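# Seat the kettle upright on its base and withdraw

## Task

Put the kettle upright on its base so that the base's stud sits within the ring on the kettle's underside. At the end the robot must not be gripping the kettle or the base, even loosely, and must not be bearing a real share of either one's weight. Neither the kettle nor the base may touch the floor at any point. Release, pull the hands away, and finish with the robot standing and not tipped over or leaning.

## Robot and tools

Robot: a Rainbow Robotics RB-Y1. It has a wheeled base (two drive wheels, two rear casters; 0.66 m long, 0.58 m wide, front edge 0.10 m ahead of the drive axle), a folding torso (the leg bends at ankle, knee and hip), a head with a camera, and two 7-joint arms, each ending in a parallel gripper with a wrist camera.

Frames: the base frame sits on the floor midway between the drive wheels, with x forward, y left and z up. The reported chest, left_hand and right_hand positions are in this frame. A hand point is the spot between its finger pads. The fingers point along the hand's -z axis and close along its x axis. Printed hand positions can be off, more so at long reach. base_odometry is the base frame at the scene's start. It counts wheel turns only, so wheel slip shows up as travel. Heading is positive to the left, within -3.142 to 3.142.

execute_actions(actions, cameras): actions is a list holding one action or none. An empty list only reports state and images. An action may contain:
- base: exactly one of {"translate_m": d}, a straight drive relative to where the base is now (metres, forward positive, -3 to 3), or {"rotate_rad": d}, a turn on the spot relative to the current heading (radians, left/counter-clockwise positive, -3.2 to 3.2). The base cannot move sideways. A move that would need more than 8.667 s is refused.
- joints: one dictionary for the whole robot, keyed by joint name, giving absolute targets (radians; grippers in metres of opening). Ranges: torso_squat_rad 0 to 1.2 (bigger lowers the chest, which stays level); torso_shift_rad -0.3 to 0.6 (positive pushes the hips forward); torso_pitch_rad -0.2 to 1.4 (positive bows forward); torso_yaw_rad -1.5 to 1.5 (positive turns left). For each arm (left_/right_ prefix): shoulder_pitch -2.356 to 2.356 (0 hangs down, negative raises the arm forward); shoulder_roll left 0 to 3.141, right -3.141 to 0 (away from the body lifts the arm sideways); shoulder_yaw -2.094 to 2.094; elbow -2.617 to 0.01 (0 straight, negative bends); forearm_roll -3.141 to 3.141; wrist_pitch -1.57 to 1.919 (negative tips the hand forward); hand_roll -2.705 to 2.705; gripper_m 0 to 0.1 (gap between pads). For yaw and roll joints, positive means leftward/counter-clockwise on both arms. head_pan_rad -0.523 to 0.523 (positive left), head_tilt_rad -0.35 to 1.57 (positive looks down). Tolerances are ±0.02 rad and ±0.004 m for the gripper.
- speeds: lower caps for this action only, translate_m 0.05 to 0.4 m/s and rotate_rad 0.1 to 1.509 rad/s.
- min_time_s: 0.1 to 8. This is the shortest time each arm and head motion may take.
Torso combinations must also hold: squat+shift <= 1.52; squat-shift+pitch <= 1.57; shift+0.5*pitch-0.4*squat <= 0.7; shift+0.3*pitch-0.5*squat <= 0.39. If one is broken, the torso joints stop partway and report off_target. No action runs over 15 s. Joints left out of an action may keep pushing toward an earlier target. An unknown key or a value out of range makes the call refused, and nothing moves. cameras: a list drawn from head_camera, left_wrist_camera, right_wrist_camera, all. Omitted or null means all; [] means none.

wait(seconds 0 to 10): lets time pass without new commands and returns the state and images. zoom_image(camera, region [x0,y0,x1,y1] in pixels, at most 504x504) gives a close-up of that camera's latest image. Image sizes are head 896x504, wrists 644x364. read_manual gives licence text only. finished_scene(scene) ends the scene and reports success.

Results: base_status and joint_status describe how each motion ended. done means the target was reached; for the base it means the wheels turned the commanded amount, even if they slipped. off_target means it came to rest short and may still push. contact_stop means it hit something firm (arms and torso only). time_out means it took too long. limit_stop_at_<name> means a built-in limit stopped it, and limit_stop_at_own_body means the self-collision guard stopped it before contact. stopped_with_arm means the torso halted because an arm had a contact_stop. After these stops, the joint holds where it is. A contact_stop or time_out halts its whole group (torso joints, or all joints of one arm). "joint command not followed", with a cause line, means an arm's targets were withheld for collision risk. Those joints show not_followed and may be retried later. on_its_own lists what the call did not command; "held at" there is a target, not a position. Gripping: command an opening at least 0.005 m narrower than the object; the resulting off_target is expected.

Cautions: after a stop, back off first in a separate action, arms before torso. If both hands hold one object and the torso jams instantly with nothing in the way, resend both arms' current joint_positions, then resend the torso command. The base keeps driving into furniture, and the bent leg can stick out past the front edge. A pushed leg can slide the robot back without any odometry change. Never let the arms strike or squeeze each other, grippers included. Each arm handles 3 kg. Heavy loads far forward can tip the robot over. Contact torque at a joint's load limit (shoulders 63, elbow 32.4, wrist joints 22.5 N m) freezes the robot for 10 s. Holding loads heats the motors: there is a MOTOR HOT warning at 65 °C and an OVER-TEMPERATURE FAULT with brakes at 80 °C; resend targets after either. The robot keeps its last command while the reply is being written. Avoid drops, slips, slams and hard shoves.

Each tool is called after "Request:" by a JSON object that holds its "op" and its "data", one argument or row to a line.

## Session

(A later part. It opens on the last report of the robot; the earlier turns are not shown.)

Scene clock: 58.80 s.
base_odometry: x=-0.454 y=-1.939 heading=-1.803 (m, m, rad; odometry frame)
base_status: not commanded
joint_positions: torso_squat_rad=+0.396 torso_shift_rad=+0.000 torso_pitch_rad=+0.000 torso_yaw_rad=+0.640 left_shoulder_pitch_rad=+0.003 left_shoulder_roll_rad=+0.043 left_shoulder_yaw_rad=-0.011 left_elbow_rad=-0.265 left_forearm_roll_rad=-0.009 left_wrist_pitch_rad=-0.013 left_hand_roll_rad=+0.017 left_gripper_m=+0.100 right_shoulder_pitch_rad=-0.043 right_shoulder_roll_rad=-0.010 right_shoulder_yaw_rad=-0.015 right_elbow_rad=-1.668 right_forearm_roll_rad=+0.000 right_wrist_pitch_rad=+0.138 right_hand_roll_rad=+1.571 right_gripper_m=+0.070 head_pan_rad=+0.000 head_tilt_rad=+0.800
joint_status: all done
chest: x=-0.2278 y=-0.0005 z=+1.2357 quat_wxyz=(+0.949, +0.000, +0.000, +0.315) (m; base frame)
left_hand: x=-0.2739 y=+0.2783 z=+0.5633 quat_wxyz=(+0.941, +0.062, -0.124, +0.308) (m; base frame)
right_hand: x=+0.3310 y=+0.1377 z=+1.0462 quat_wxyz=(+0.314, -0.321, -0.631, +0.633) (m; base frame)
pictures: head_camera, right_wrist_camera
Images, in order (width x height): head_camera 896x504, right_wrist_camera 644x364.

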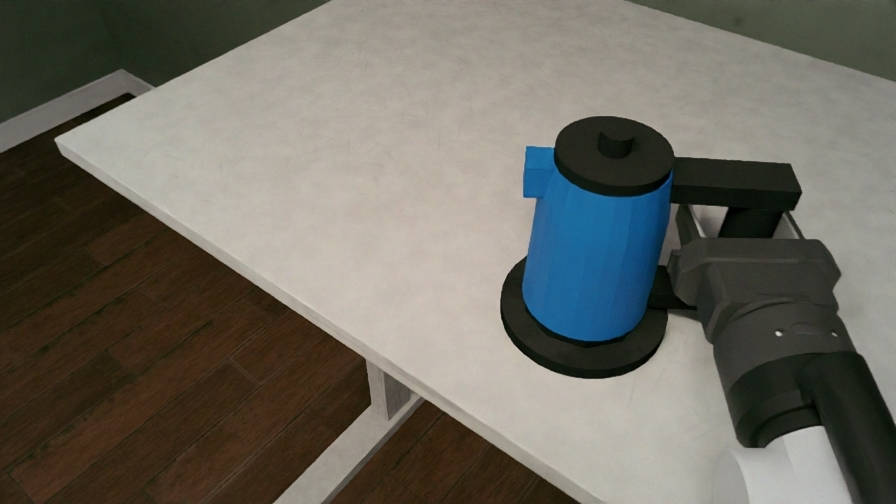

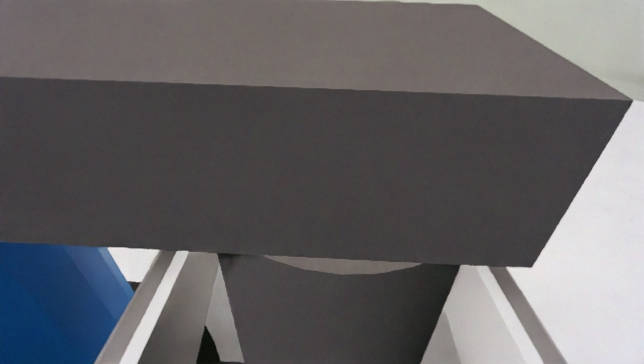

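The kettle stayed put as the gripper opened. Now I'll retract the arm along the finger direction.

Request:
{"op": "execute_actions", "data": {
  "actions": [
    {"joints": {"right_shoulder_pitch_rad": 0.225, "right_shoulder_roll_rad": -0.018, "right_shoulder_yaw_rad": 0.076, "right_elbow_rad": -1.928, "right_wrist_pitch_rad": 0.145}, "min_time_s": 0.6}
  ],
  "cameras": ["head_camera", "right_wrist_camera"]
}}

Scene clock: 60.17 s.
base_odometry: x=-0.454 y=-1.939 heading=-1.803 (m, m, rad; odometry frame)
base_status: not commanded
joint_positions: torso_squat_rad=+0.396 torso_shift_rad=+0.000 torso_pitch_rad=+0.000 torso_yaw_rad=+0.640 left_shoulder_pitch_rad=+0.003 left_shoulder_roll_rad=+0.043 left_shoulder_yaw_rad=-0.011 left_elbow_rad=-0.265 left_forearm_roll_rad=-0.009 left_wrist_pitch_rad=-0.013 left_hand_roll_rad=+0.017 left_gripper_m=+0.100 right_shoulder_pitch_rad=+0.225 right_shoulder_roll_rad=-0.018 right_shoulder_yaw_rad=+0.076 right_elbow_rad=-1.928 right_forearm_roll_rad=+0.000 right_wrist_pitch_rad=+0.145 right_hand_roll_rad=+1.571 right_gripper_m=+0.070 head_pan_rad=+0.000 head_tilt_rad=+0.800
joint_status: all done
chest: x=-0.2278 y=-0.0005 z=+1.2358 quat_wxyz=(+0.949, +0.000, +0.000, +0.315) (m; base frame)
left_hand: x=-0.2739 y=+0.2783 z=+0.5633 quat_wxyz=(+0.941, +0.062, -0.124, +0.308) (m; base frame)
right_hand: x=+0.2742 y=+0.0967 z=+1.0459 quat_wxyz=(+0.314, -0.320, -0.631, +0.634) (m; base frame)
pictures: head_camera, right_wrist_camera
Images, in order (width x height): head_camera 896x504, right_wrist_camera 644x364.

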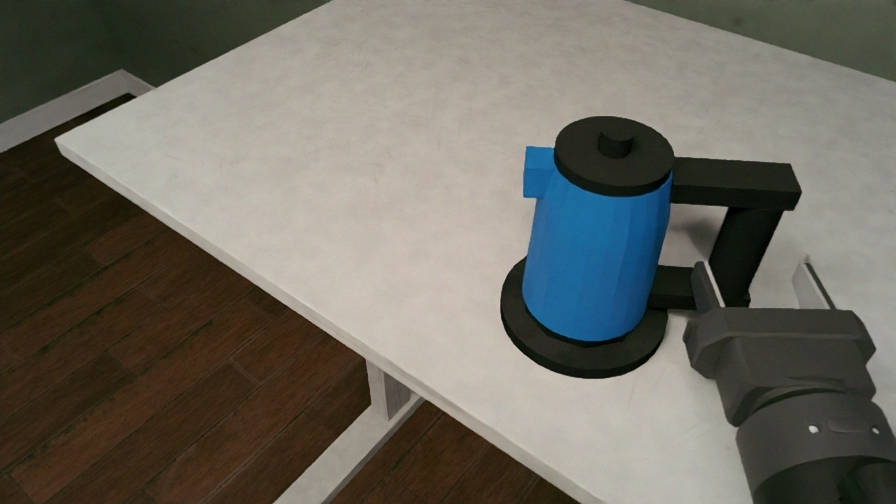

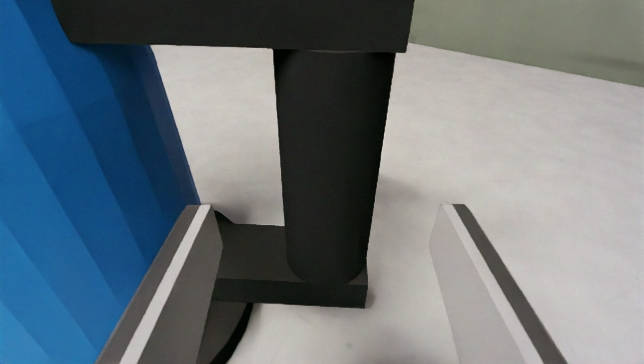

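Request:
{"op": "execute_actions", "data": {
  "actions": [
    {"base": {"translate_m": -0.22}, "joints": {"torso_yaw_rad": 0.35, "head_pan_rad": 0.3, "head_tilt_rad": 0.6}}
  ],
  "cameras": ["head_camera"]
}}

Scene clock: 63.93 s.
base_odometry: x=-0.404 y=-1.725 heading=-1.805 (m, m, rad; odometry frame)
base_status: done
joint_positions: torso_squat_rad=+0.396 torso_shift_rad=+0.000 torso_pitch_rad=+0.000 torso_yaw_rad=+0.350 left_shoulder_pitch_rad=+0.003 left_shoulder_roll_rad=+0.043 left_shoulder_yaw_rad=-0.011 left_elbow_rad=-0.265 left_forearm_roll_rad=-0.009 left_wrist_pitch_rad=-0.013 left_hand_roll_rad=+0.017 left_gripper_m=+0.100 right_shoulder_pitch_rad=+0.225 right_shoulder_roll_rad=-0.018 right_shoulder_yaw_rad=+0.076 right_elbow_rad=-1.928 right_forearm_roll_rad=+0.000 right_wrist_pitch_rad=+0.145 right_hand_roll_rad=+1.571 right_gripper_m=+0.070 head_pan_rad=+0.300 head_tilt_rad=+0.600
joint_status: all done
chest: x=-0.2278 y=-0.0005 z=+1.2358 quat_wxyz=(+0.985, +0.000, +0.000, +0.174) (m; base frame)
left_hand: x=-0.1923 y=+0.2799 z=+0.5633 quat_wxyz=(+0.976, +0.044, -0.132, +0.169) (m; base frame)
right_hand: x=+0.2809 y=-0.0509 z=+1.0457 quat_wxyz=(+0.402, -0.408, -0.578, +0.582) (m; base frame)
pictures: head_camera
Images, in order (width x height): head_camera 896x504.

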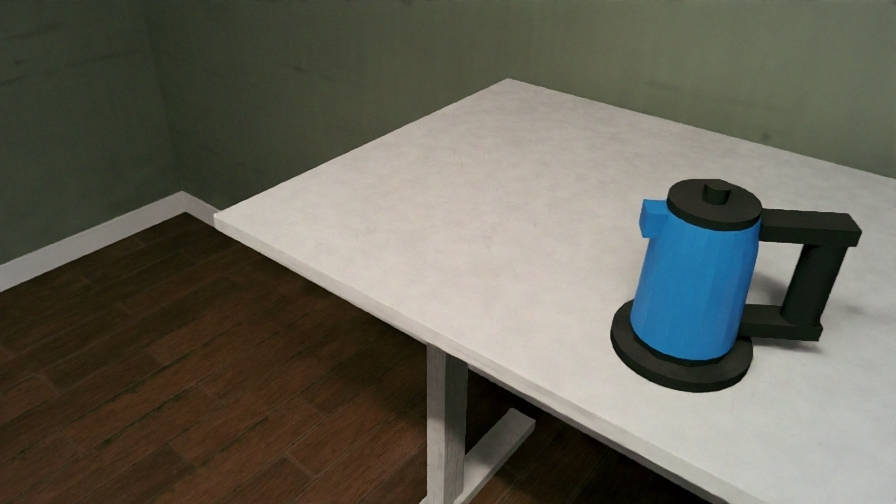

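Request:
{"op": "zoom_image", "data": {
  "camera": "head_camera",
  "region": [590, 160, 880, 410]
}}

Region (590, 160, 880, 410) of head_camera's 896x504 image, scaled by 1.738, with more detail than that image has; it fills the top 434 rows of this view, and the rest is white.

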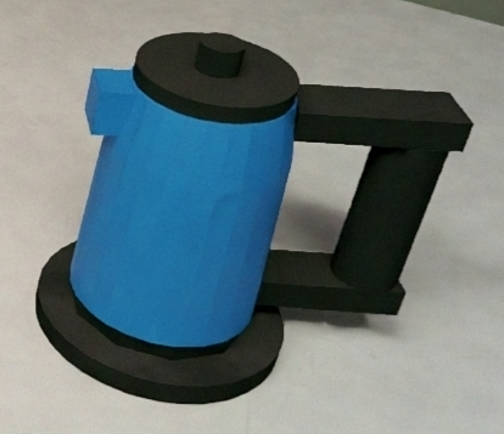

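Request:
{"op": "finished_scene", "data": {
  "scene": 2
}}

The scene is finished: the task was done.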